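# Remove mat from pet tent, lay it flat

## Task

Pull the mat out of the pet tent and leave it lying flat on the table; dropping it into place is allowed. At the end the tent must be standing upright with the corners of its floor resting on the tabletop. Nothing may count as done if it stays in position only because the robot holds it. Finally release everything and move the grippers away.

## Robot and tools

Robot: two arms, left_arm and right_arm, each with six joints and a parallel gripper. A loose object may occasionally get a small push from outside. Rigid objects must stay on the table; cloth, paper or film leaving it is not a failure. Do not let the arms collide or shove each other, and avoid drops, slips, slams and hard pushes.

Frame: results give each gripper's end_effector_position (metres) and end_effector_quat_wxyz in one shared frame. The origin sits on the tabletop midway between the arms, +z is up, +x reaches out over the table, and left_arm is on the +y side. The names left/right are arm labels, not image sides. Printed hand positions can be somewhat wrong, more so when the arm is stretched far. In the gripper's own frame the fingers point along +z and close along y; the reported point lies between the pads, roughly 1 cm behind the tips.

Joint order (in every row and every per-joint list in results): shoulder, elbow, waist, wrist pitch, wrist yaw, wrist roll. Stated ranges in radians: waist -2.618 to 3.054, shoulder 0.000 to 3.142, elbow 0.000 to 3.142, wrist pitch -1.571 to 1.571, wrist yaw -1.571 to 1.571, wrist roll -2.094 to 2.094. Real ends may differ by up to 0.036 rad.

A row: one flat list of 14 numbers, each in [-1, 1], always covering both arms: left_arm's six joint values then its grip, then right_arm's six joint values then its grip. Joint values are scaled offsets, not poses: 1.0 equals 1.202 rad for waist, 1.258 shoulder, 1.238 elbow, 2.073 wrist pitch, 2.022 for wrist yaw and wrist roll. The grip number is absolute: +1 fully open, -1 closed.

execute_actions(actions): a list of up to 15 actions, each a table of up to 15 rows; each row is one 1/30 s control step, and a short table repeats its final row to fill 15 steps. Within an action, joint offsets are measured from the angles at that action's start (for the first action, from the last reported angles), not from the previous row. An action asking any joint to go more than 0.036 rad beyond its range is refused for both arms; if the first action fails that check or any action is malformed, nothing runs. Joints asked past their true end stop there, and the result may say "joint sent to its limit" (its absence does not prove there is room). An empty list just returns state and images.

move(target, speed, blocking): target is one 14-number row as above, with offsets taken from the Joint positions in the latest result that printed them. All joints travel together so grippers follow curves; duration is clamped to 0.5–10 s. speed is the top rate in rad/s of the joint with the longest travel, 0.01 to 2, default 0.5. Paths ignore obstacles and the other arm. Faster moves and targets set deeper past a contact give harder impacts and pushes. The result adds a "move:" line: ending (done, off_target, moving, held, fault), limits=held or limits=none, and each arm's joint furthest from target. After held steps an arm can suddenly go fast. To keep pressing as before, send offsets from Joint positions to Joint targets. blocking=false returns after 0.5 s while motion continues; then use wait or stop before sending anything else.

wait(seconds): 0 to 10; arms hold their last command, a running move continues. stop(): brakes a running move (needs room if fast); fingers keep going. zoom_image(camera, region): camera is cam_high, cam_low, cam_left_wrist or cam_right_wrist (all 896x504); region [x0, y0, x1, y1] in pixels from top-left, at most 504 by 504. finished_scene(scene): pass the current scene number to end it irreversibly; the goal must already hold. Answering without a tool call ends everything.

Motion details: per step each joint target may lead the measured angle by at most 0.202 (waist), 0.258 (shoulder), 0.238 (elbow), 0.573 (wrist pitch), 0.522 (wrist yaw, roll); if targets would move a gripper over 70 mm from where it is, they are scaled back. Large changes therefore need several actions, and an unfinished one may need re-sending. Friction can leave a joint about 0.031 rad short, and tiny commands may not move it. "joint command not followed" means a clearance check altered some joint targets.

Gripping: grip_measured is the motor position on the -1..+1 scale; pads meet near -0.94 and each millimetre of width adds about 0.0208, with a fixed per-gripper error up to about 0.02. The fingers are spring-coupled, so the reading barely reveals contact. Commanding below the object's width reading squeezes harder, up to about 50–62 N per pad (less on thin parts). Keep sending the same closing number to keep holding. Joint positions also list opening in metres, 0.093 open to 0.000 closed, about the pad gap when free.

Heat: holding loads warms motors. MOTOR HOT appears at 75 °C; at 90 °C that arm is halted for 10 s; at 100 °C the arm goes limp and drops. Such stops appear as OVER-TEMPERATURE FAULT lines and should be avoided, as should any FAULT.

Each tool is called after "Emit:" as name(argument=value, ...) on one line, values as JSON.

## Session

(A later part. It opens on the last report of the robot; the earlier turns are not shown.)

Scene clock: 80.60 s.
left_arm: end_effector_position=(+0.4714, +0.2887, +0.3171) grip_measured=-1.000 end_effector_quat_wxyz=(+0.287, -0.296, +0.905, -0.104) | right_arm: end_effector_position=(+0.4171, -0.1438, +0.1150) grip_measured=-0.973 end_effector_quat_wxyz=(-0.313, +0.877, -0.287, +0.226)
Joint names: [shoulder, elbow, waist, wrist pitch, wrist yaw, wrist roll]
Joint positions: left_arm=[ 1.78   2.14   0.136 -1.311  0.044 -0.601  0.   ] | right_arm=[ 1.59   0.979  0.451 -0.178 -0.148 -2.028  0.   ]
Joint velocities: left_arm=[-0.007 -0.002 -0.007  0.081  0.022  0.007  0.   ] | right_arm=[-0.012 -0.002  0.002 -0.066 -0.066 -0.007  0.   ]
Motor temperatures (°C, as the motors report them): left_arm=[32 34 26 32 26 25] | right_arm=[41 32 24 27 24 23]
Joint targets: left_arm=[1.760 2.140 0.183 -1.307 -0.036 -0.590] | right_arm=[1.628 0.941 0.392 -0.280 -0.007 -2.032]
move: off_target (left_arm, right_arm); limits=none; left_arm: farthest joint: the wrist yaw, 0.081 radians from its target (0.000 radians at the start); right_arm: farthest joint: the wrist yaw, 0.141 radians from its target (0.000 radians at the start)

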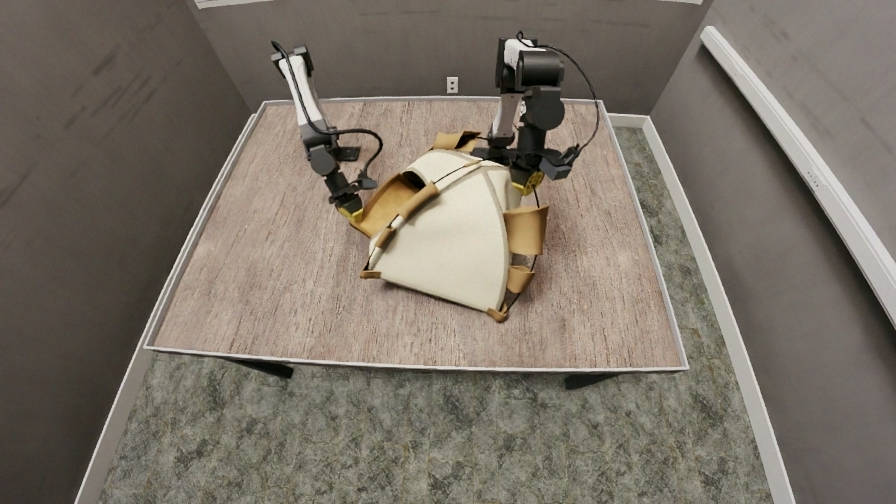

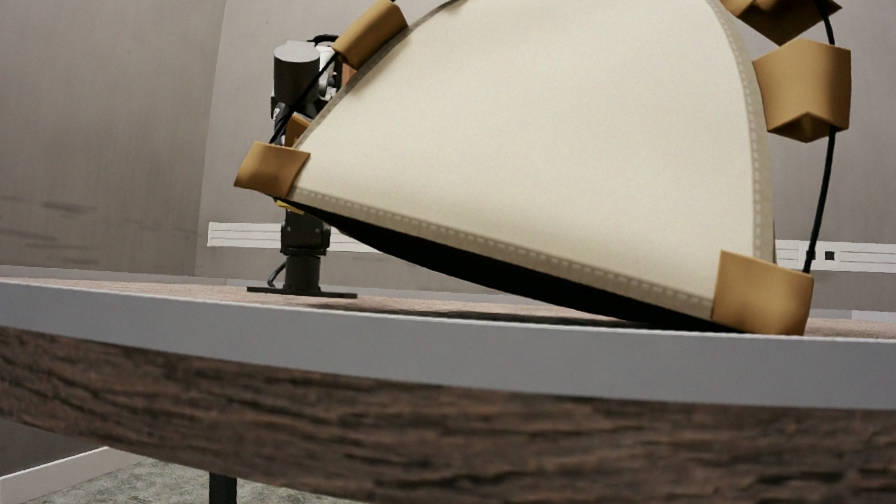

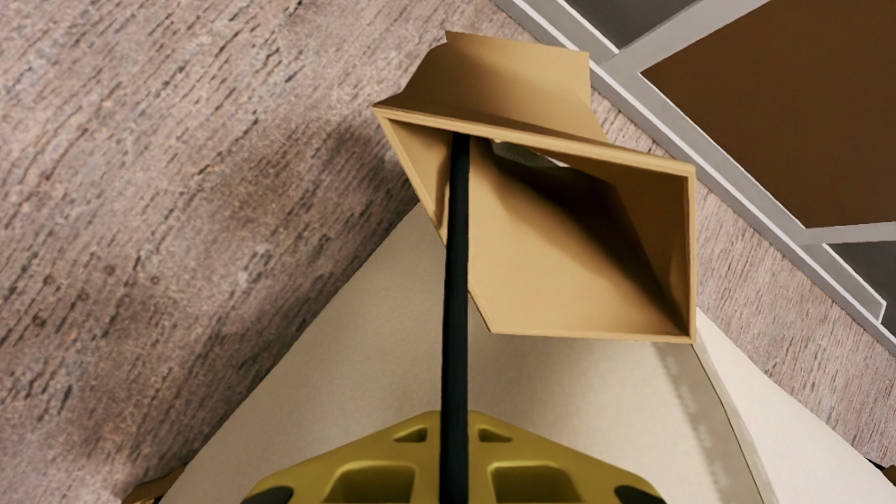

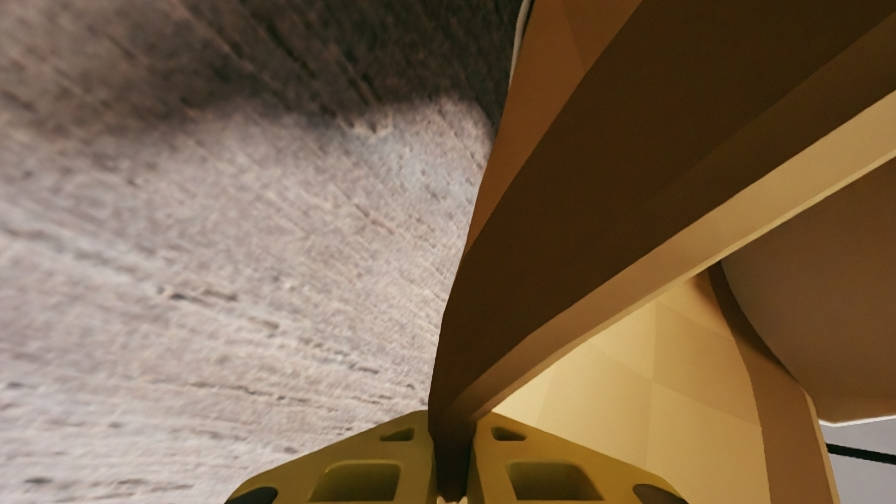

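Emit:
move(target=[0.03,0,0.06,0,-0.04,0,-1,-0.15,-0.17,0.02,-0.16,0.07,0.04,-1], speed=0.2)

Scene clock: 84.37 s.
left_arm: end_effector_position=(+0.4687, +0.2891, +0.3113) grip_measured=-1.000 end_effector_quat_wxyz=(+0.270, -0.296, +0.909, -0.114) | right_arm: end_effector_position=(+0.3555, -0.1511, +0.1118) grip_measured=-0.973 end_effector_quat_wxyz=(-0.303, +0.884, -0.304, +0.186)
Joint names: [shoulder, elbow, waist, wrist pitch, wrist yaw, wrist roll]
Joint positions: left_arm=[ 1.788  2.14   0.152 -1.333  0.081 -0.594  0.   ] | right_arm=[ 1.4    0.837  0.503 -0.294 -0.143 -1.954  0.   ]
Joint velocities: left_arm=[ 0.002  0.007  0.002 -0.037  0.051  0.022  0.   ] | right_arm=[-0.002  0.002  0.002 -0.007  0.022 -0.007  0.   ]
Motor temperatures (°C, as the motors report them): left_arm=[33 34 26 32 27 25] | right_arm=[40 31 24 27 24 23]
Joint targets: left_arm=[1.818 2.140 0.208 -1.312 -0.037 -0.602] | right_arm=[1.402 0.768 0.475 -0.510 -0.007 -1.948]
move: off_target (left_arm, right_arm); limits=none; left_arm: farthest joint: the wrist yaw, 0.118 radians from its target (0.080 radians at the start); right_arm: farthest joint: the wrist pitch, 0.216 radians from its target (0.332 radians at the start)

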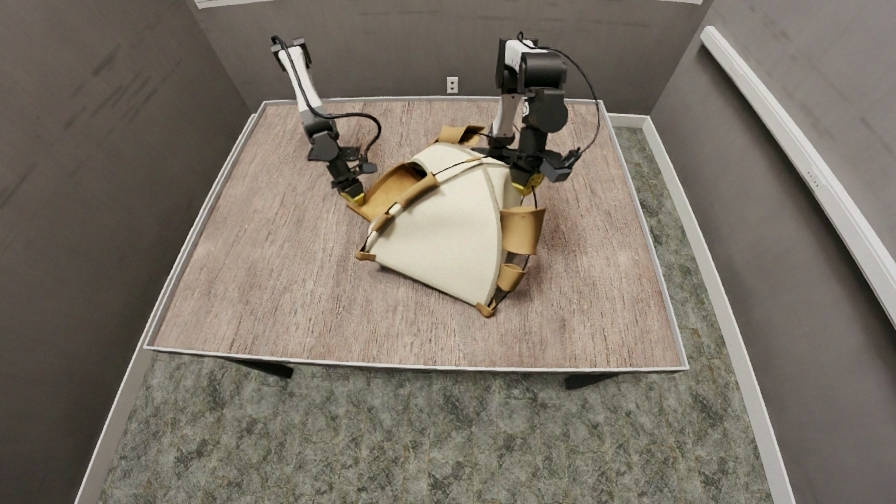

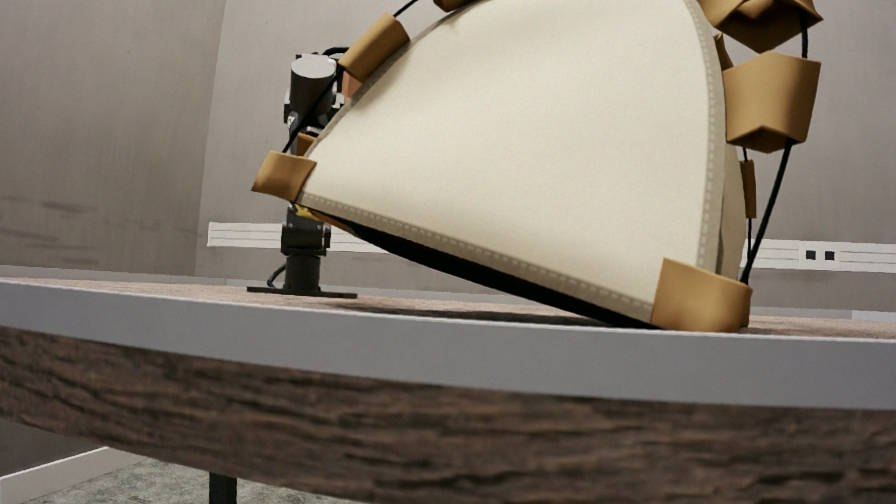

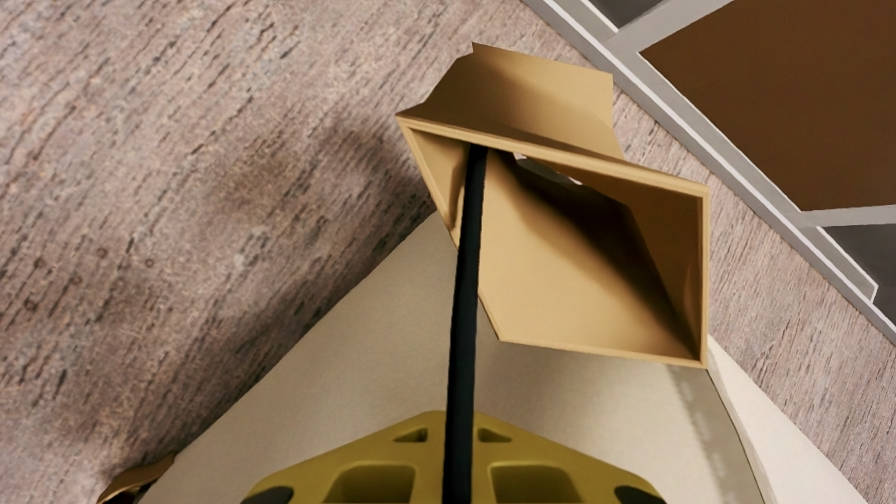

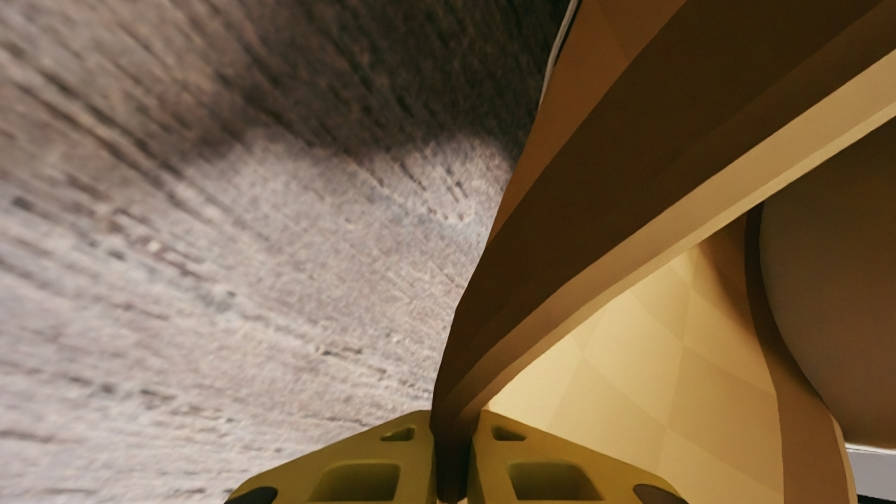

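Emit:
move(target=[0,0,0,0,-0.02,0,-1,-0.06,-0.12,0.28,-0.08,0.07,0.4,-1], speed=0.3)

Scene clock: 91.00 s.
left_arm: end_effector_position=(+0.4641, +0.2751, +0.3134) grip_measured=-1.000 end_effector_quat_wxyz=(+0.263, -0.268, +0.918, -0.129) | right_arm: end_effector_position=(+0.2777, -0.0908, +0.0973) grip_measured=-0.973 end_effector_quat_wxyz=(-0.334, +0.782, -0.524, +0.058)
Joint names: [shoulder, elbow, waist, wrist pitch, wrist yaw, wrist roll]
Joint positions: left_arm=[ 1.779  2.14   0.135 -1.347  0.121 -0.561  0.   ] | right_arm=[ 1.332  0.744  0.83  -0.293 -0.006 -1.159  0.   ]
Joint velocities: left_arm=[-0.002 -0.012 -0.002 -0.007 -0.037 -0.007  0.   ] | right_arm=[-0.002 -0.017  0.017  0.022  0.007  0.007  0.   ]
Motor temperatures (°C, as the motors report them): left_arm=[33 34 26 33 27 25] | right_arm=[39 31 24 27 24 23]
Joint targets: left_arm=[1.788 2.140 0.152 -1.333 0.041 -0.594] | right_arm=[1.325 0.689 0.839 -0.459 -0.002 -1.145]
move: off_target (left_arm, right_arm); limits=none; left_arm: farthest joint: the wrist yaw, 0.080 radians from its target (0.041 radians at the start); right_arm: farthest joint: the wrist pitch, 0.167 radians from its target (0.166 radians at the start)

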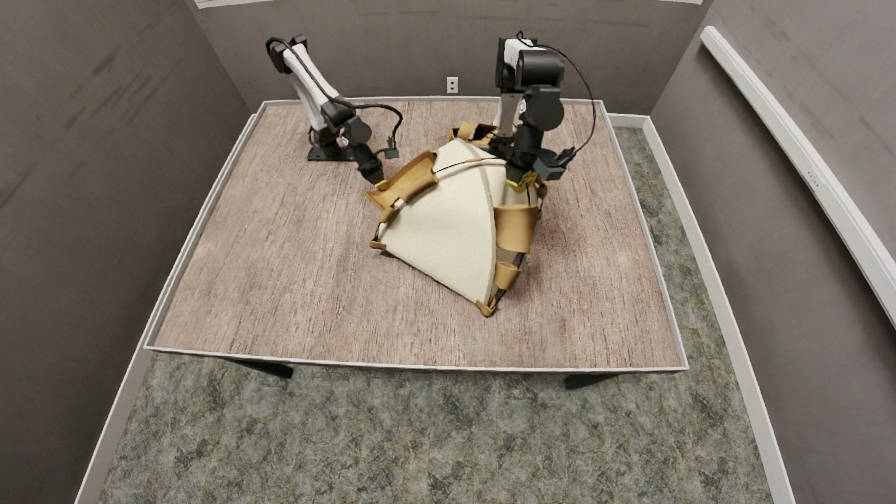

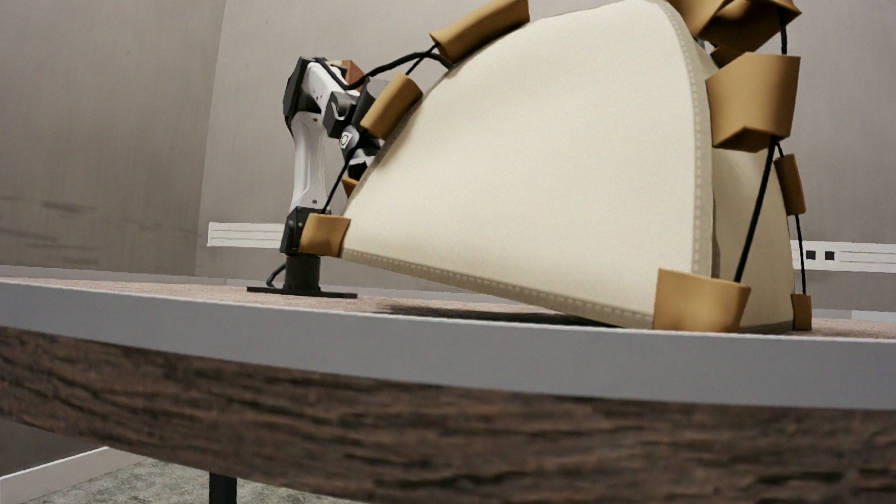

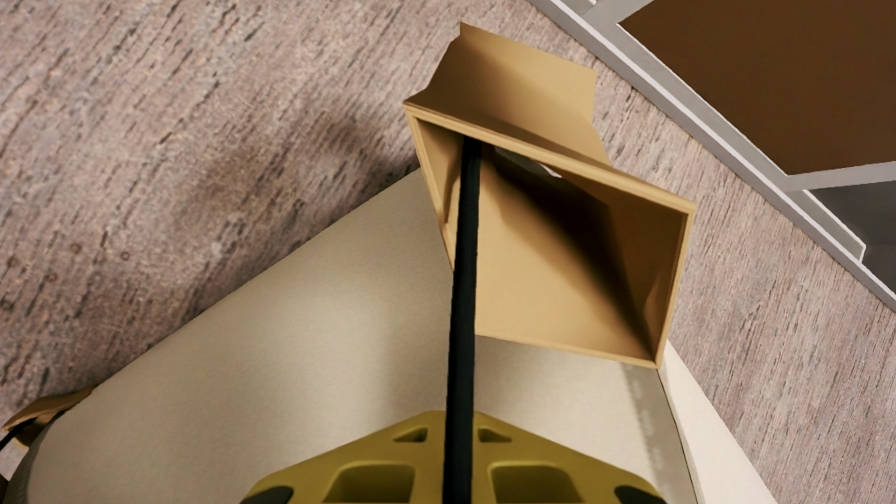

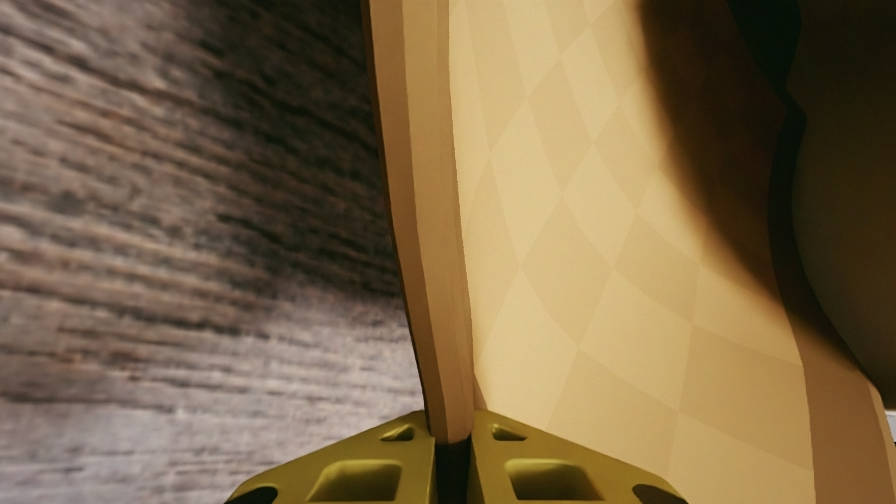

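Emit:
move(target=[0.22,0.27,0.12,0,-0.08,0,-1,0.04,-0.03,-0.1,-0.1,0,0,-1], speed=0.15)

Scene clock: 96.37 s.
left_arm: end_effector_position=(+0.5019, +0.3188, +0.3146) grip_measured=-1.000 end_effector_quat_wxyz=(+0.271, -0.291, +0.911, -0.109) | right_arm: end_effector_position=(+0.3010, -0.1074, +0.0989) grip_measured=-0.973 end_effector_quat_wxyz=(-0.343, +0.756, -0.554, +0.059)
Joint names: [shoulder, elbow, waist, wrist pitch, wrist yaw, wrist roll]
Joint positions: left_arm=[ 2.002  2.463  0.225 -1.45   0.115 -0.518  0.   ] | right_arm=[ 1.342  0.746  0.733 -0.265 -0.042 -1.159  0.   ]
Joint velocities: left_arm=[ 0.007  0.007 -0.017 -0.051  0.007 -0.037  0.   ] | right_arm=[-0.012  0.007 -0.007 -0.022 -0.081 -0.037  0.   ]
Motor temperatures (°C, as the motors report them): left_arm=[33 35 26 33 27 25] | right_arm=[38 31 24 26 24 23]
Joint targets: left_arm=[2.056 2.475 0.279 -1.347 -0.041 -0.561] | right_arm=[1.382 0.707 0.710 -0.500 -0.006 -1.159]
move: off_target (left_arm, right_arm); limits=none; left_arm: farthest joint: the wrist yaw, 0.156 radians from its target (0.161 radians at the start); right_arm: farthest joint: the wrist pitch, 0.235 radians from its target (0.207 radians at the start)

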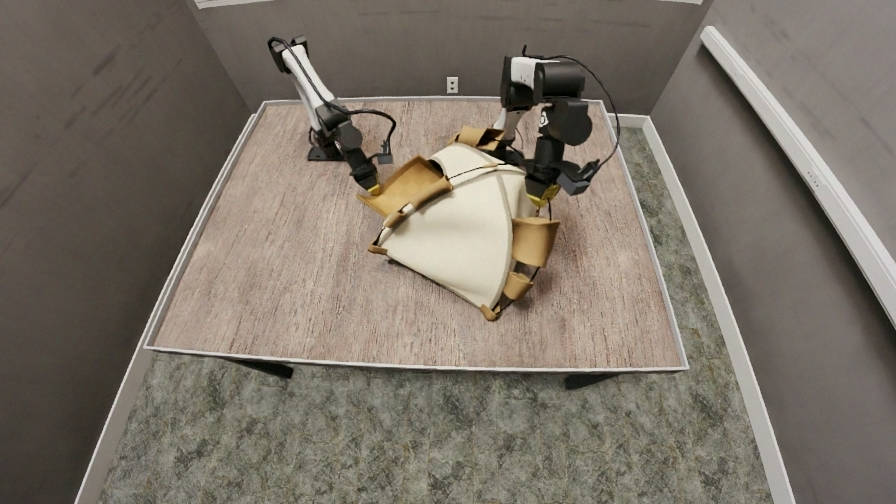

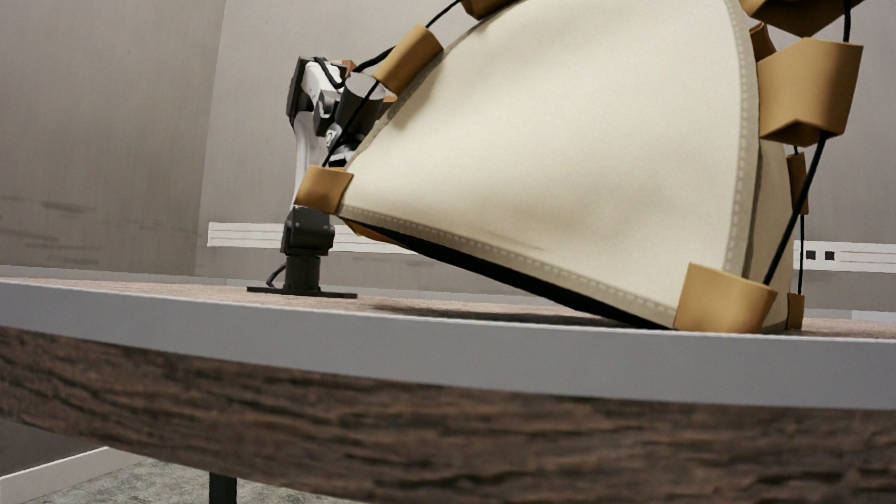

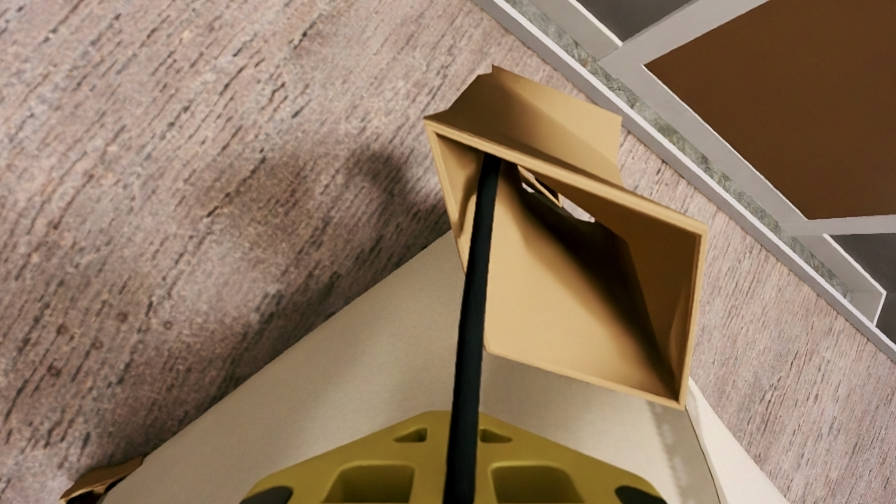

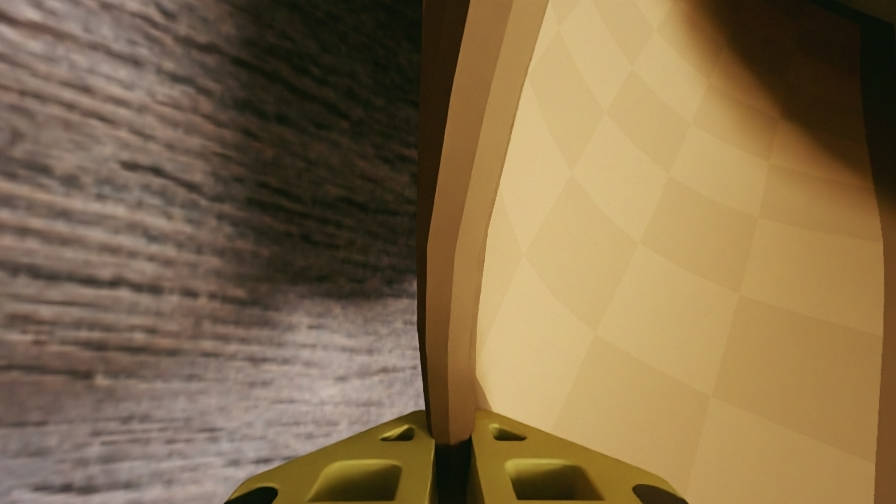

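Emit:
move(target=[0.03,0,0.06,0.05,-0.1,0,-1,-0.2,-0.1,-0.28,-0.1,0.08,-0.1,-1], speed=0.15)

Scene clock: 101.10 s.
left_arm: end_effector_position=(+0.4975, +0.3201, +0.3088) grip_measured=-1.000 end_effector_quat_wxyz=(+0.258, -0.288, +0.917, -0.097) | right_arm: end_effector_position=(+0.3399, -0.1916, +0.1576) grip_measured=-0.973 end_effector_quat_wxyz=(-0.404, +0.709, -0.551, +0.174)
Joint names: [shoulder, elbow, waist, wrist pitch, wrist yaw, wrist roll]
Joint positions: left_arm=[ 2.007  2.463  0.223 -1.477  0.098 -0.503  0.   ] | right_arm=[ 1.099  0.69   0.459 -0.252 -0.06  -1.363  0.   ]
Joint velocities: left_arm=[ 0.002 -0.002  0.002  0.051 -0.022 -0.037  0.   ] | right_arm=[ 0.002 -0.027  0.012 -0.007 -0.007  0.022  0.   ]
Motor temperatures (°C, as the motors report them): left_arm=[33 35 27 34 28 25] | right_arm=[37 31 24 26 24 23]
Joint targets: left_arm=[2.039 2.463 0.297 -1.346 -0.087 -0.518] | right_arm=[1.090 0.622 0.397 -0.473 0.120 -1.361]
move: off_target (left_arm, right_arm); limits=none; left_arm: farthest joint: the wrist yaw, 0.186 radians from its target (0.202 radians at the start); right_arm: farthest joint: the wrist pitch, 0.220 radians from its target (0.207 radians at the start)

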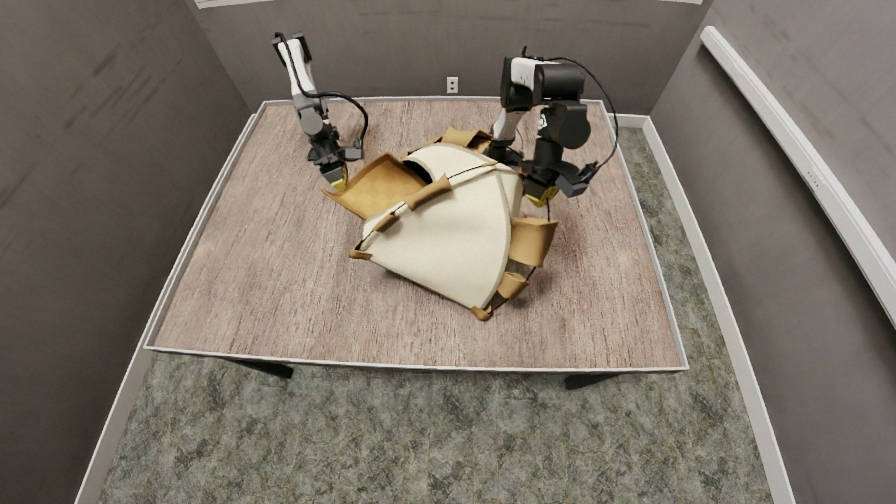

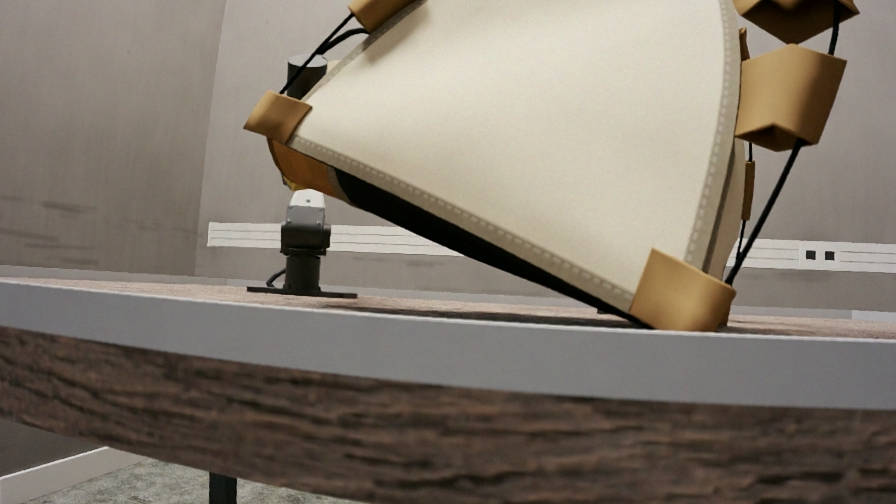

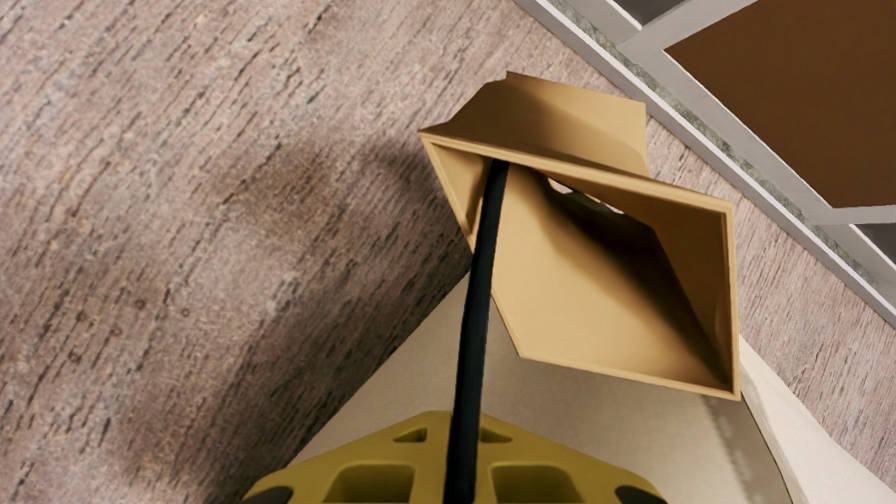

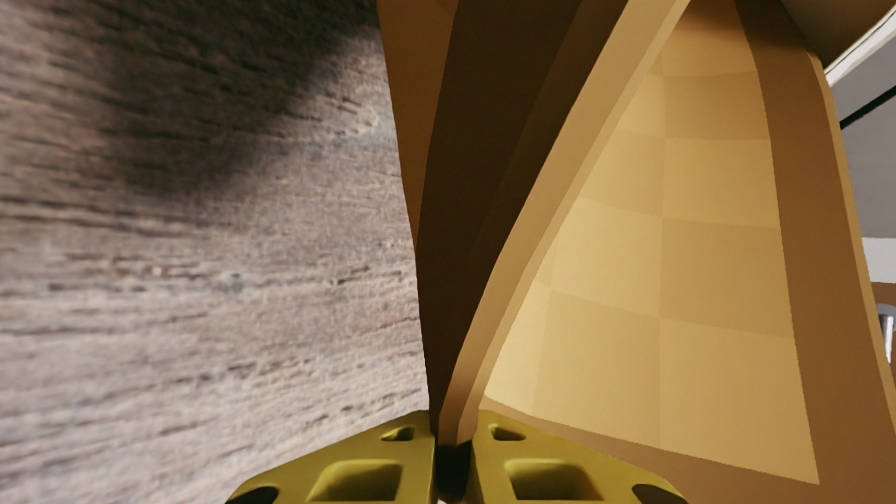

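The stuck corner is free now.

Emit:
move(target=[0.02,0,0.05,0.05,-0.08,0,-1,-0.08,-0.14,-0.22,-0.12,0.08,-0.1,-1], speed=0.15)

Emit:
move(target=[0,0,0.03,0.03,-0.05,0,-1,0,-0.03,-0.35,-0.05,0.03,-0.1,-1], speed=0.2)

Scene clock: 105.40 s.
left_arm: end_effector_position=(+0.5093, +0.3747, +0.3153) grip_measured=-1.000 end_effector_quat_wxyz=(+0.309, -0.336, +0.889, -0.024) | right_arm: end_effector_position=(+0.2995, -0.3110, +0.0808) grip_measured=-0.983 end_effector_quat_wxyz=(-0.205, +0.715, -0.629, +0.224)
Joint names: [shoulder, elbow, waist, wrist pitch, wrist yaw, wrist roll]
Joint positions: left_arm=[ 2.018  2.463  0.279 -1.389 -0.057 -0.516  0.   ] | right_arm=[ 1.02   0.54   0.202 -0.479  0.088 -1.555  0.   ]
Joint velocities: left_arm=[-0.002  0.007  0.002  0.007 -0.037 -0.125  0.   ] | right_arm=[ 0.012 -0.012  0.002 -0.051  0.037 -0.007  0.   ]
Motor temperatures (°C, as the motors report them): left_arm=[33 35 27 35 29 25] | right_arm=[36 31 24 26 25 23]
Joint targets: left_arm=[2.032 2.463 0.283 -1.373 -0.063 -0.503] | right_arm=[0.998 0.516 0.194 -0.501 0.102 -1.565]
move: off_target (right_arm); limits=none; left_arm: farthest joint: the shoulder, 0.015 radians from its target (0.026 radians at the start); right_arm: farthest joint: the elbow, 0.024 radians from its target (0.173 radians at the start)

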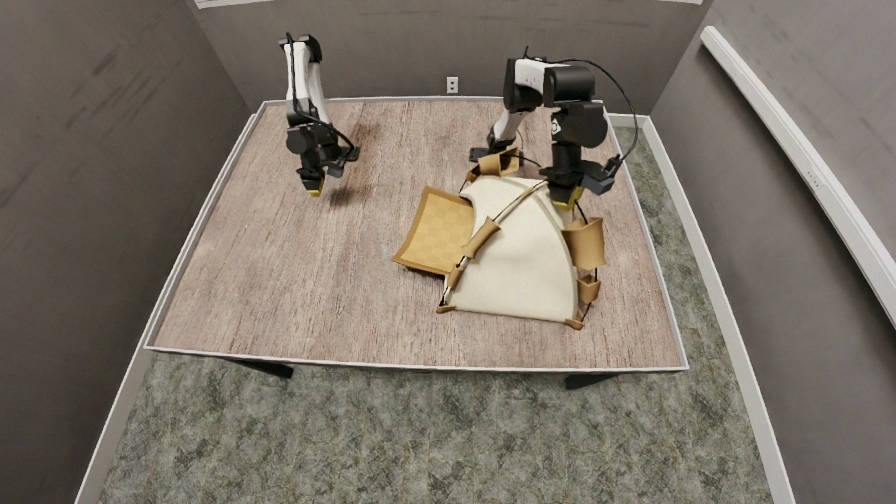

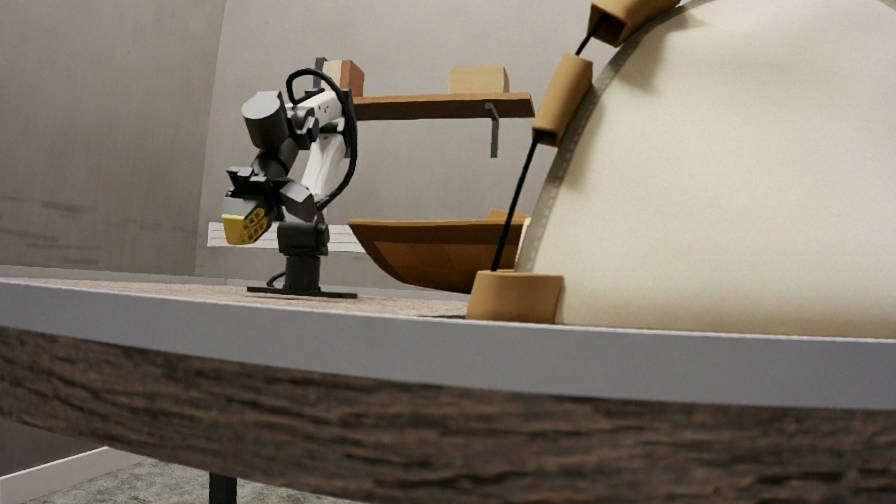

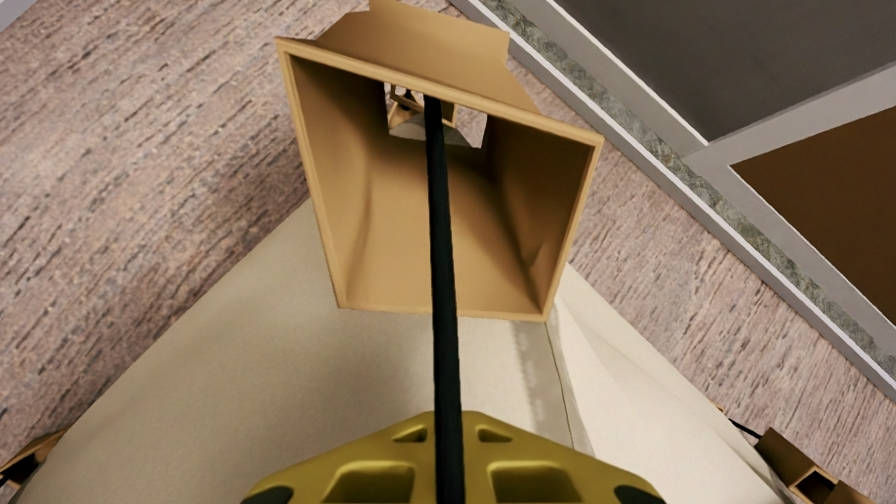

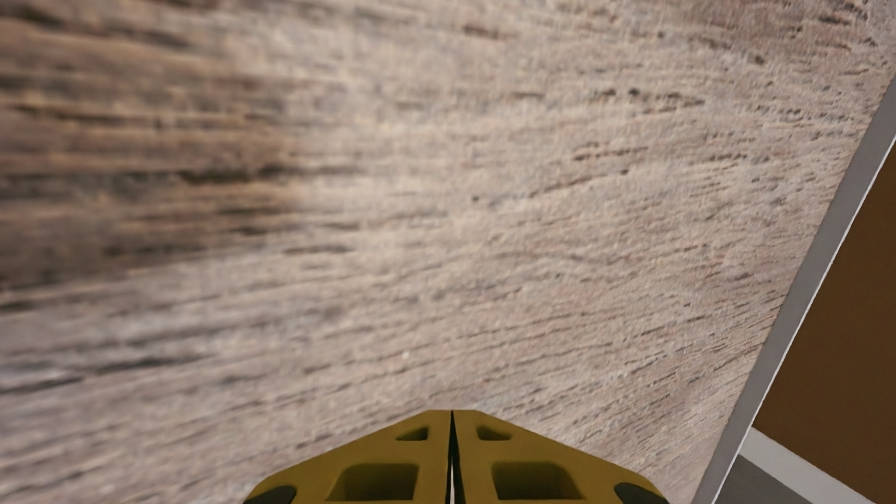

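Scene clock: 108.03 s.
left_arm: end_effector_position=(+0.5054, +0.3978, +0.3176) grip_measured=-1.000 end_effector_quat_wxyz=(+0.318, -0.356, +0.878, +0.014) | right_arm: end_effector_position=(+0.2678, -0.4224, +0.0664) grip_measured=-0.983 end_effector_quat_wxyz=(-0.084, +0.647, -0.715, +0.250)
Joint names: [shoulder, elbow, waist, wrist pitch, wrist yaw, wrist roll]
Joint positions: left_arm=[ 2.018  2.463  0.303 -1.379 -0.13  -0.516  0.   ] | right_arm=[ 1.02   0.528 -0.21  -0.563  0.136 -1.748  0.   ]
Joint velocities: left_arm=[ 0.007 -0.007  0.012  0.022 -0.066 -0.037  0.   ] | right_arm=[ 0.002  0.002 -0.002 -0.007 -0.095 -0.007  0.   ]
Motor temperatures (°C, as the motors report them): left_arm=[33 35 27 35 28 25] | right_arm=[36 31 24 26 25 23]
Joint targets: left_arm=[2.018 2.463 0.316 -1.326 -0.158 -0.516] | right_arm=[1.020 0.503 -0.219 -0.583 0.149 -1.757]
move: off_target (left_arm, right_arm); limits=none; left_arm: farthest joint: the wrist pitch, 0.052 radians from its target (0.062 radians at the start); right_arm: farthest joint: the elbow, 0.026 radians from its target (0.037 radians at the start)

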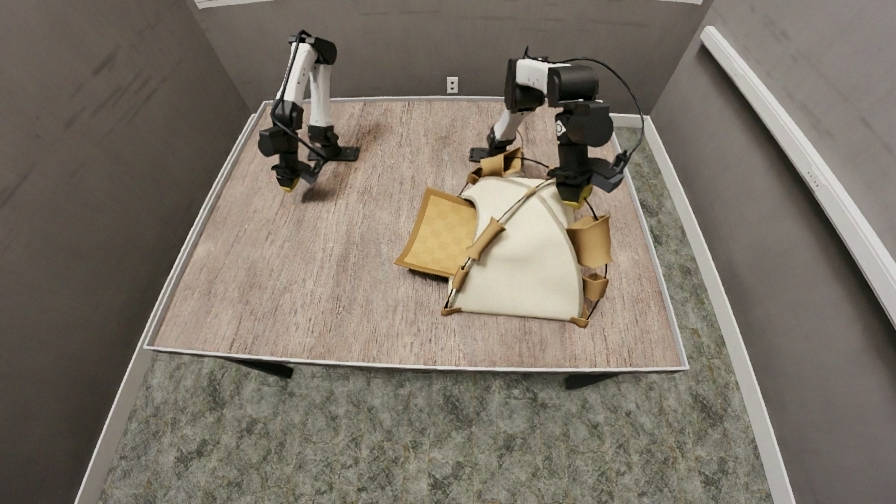

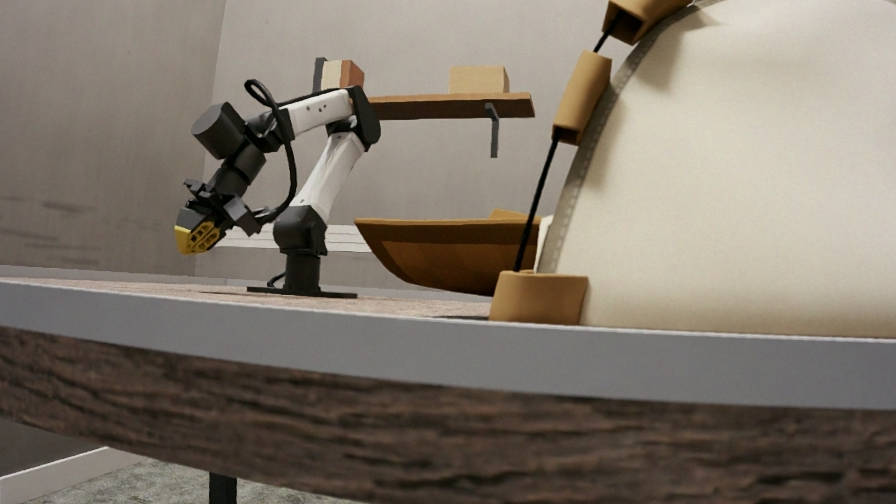

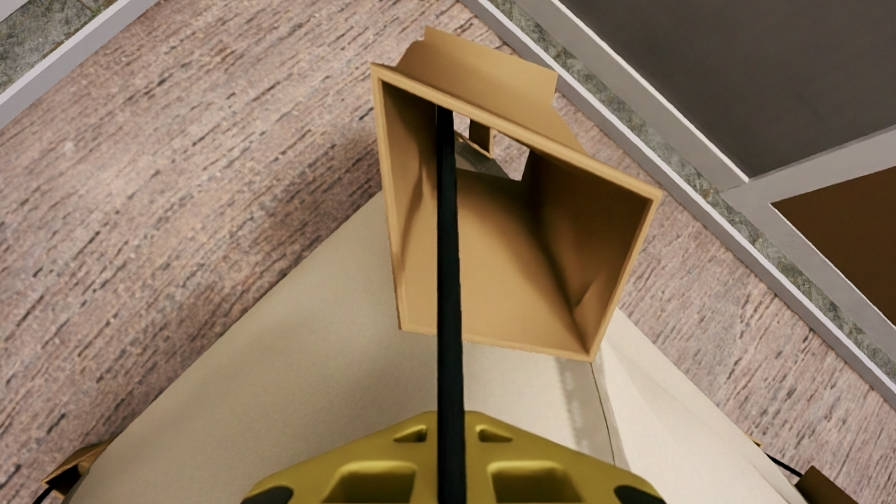

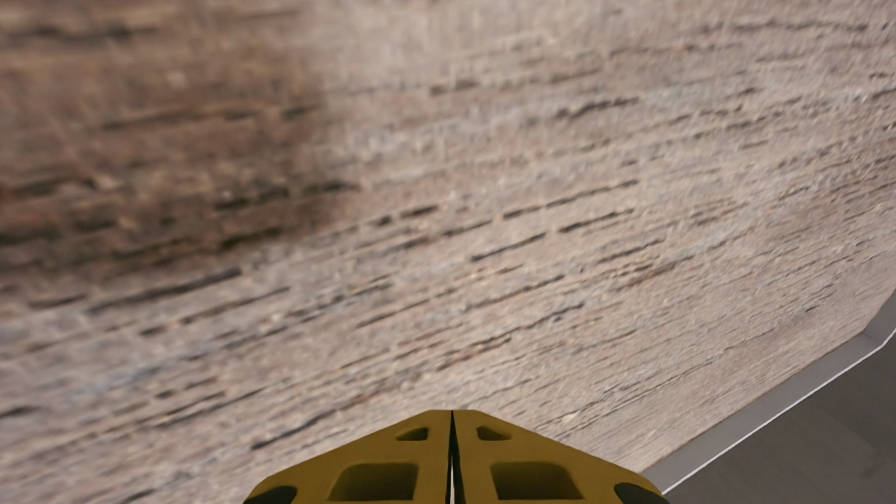

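Emit:
move(target=[0,0,0,0,0,0,-1,0.62,0.33,0.79,0.37,-0.07,-0.1,0.5], speed=0.7)

Scene clock: 112.90 s.
left_arm: end_effector_position=(+0.5041, +0.3962, +0.3162) grip_measured=-1.000 end_effector_quat_wxyz=(+0.314, -0.355, +0.880, +0.011) | right_arm: end_effector_position=(+0.3935, -0.0330, +0.0785) grip_measured=+0.498 end_effector_quat_wxyz=(-0.361, +0.870, -0.218, +0.257)
Joint names: [shoulder, elbow, waist, wrist pitch, wrist yaw, wrist roll]
Joint positions: left_arm=[ 2.018  2.463  0.303 -1.388 -0.122 -0.516  0.   ] | right_arm=[ 1.78   0.922  0.743  0.205  0.003 -1.94   0.069]
Joint velocities: left_arm=[-0.002 -0.012  0.002  0.051 -0.037  0.007  0.   ] | right_arm=[ 0.007  0.012  0.012 -0.051 -0.037  0.066  0.001]
Motor temperatures (°C, as the motors report them): left_arm=[34 35 27 35 28 25] | right_arm=[35 31 24 27 25 23]
Joint targets: left_arm=[2.018 2.463 0.303 -1.379 -0.130 -0.516] | right_arm=[1.799 0.937 0.739 0.204 -0.005 -1.950]
move: done; limits=none; left_arm: farthest joint: the wrist pitch, 0.009 radians from its target (0.000 radians at the start); right_arm: farthest joint: the shoulder, 0.020 radians from its target (0.780 radians at the start)

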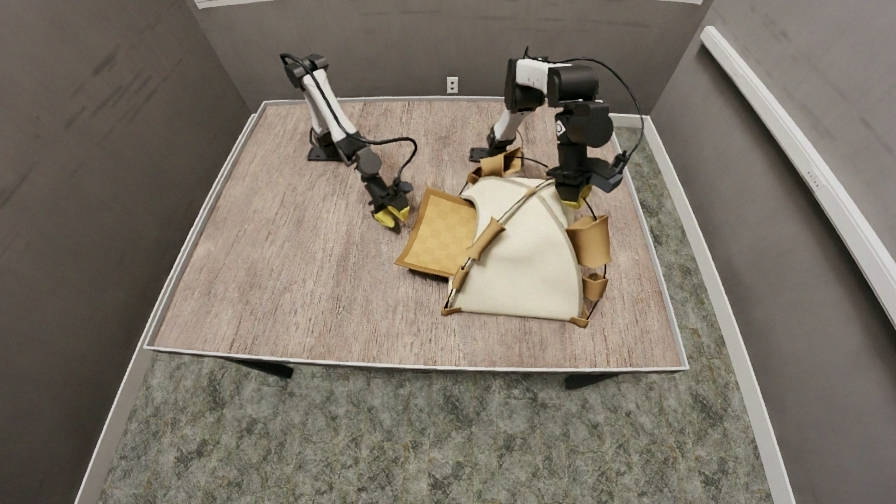

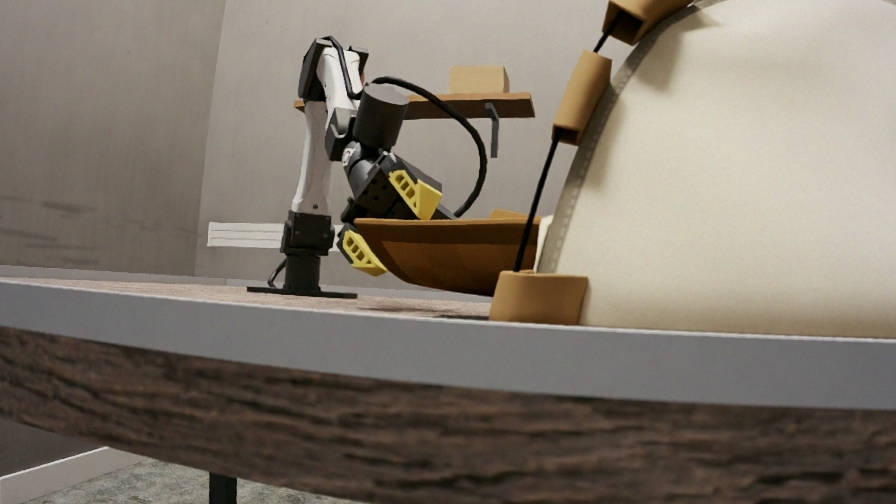

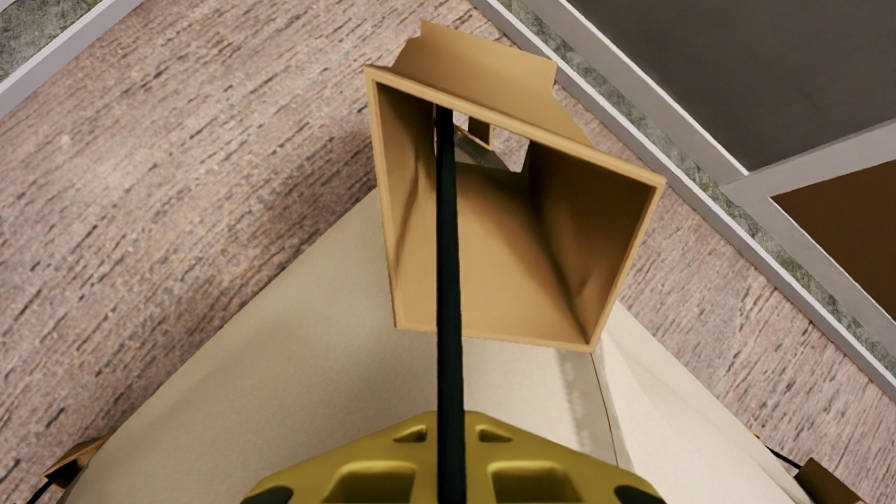

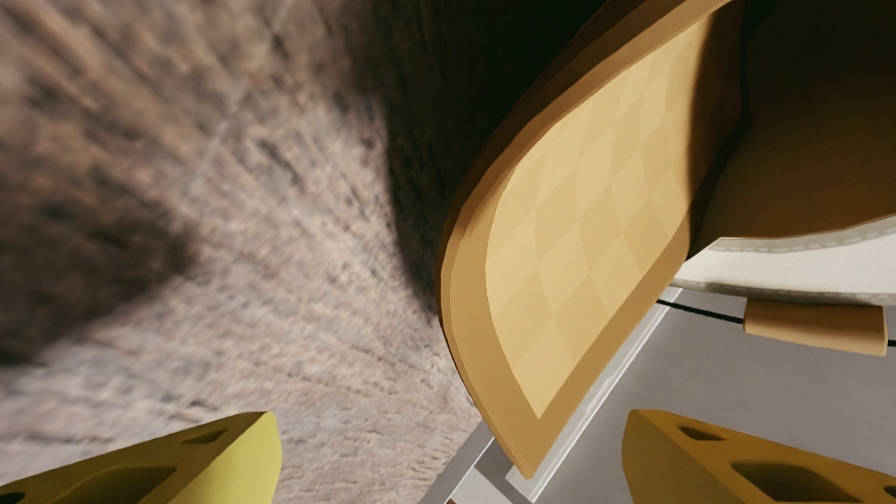

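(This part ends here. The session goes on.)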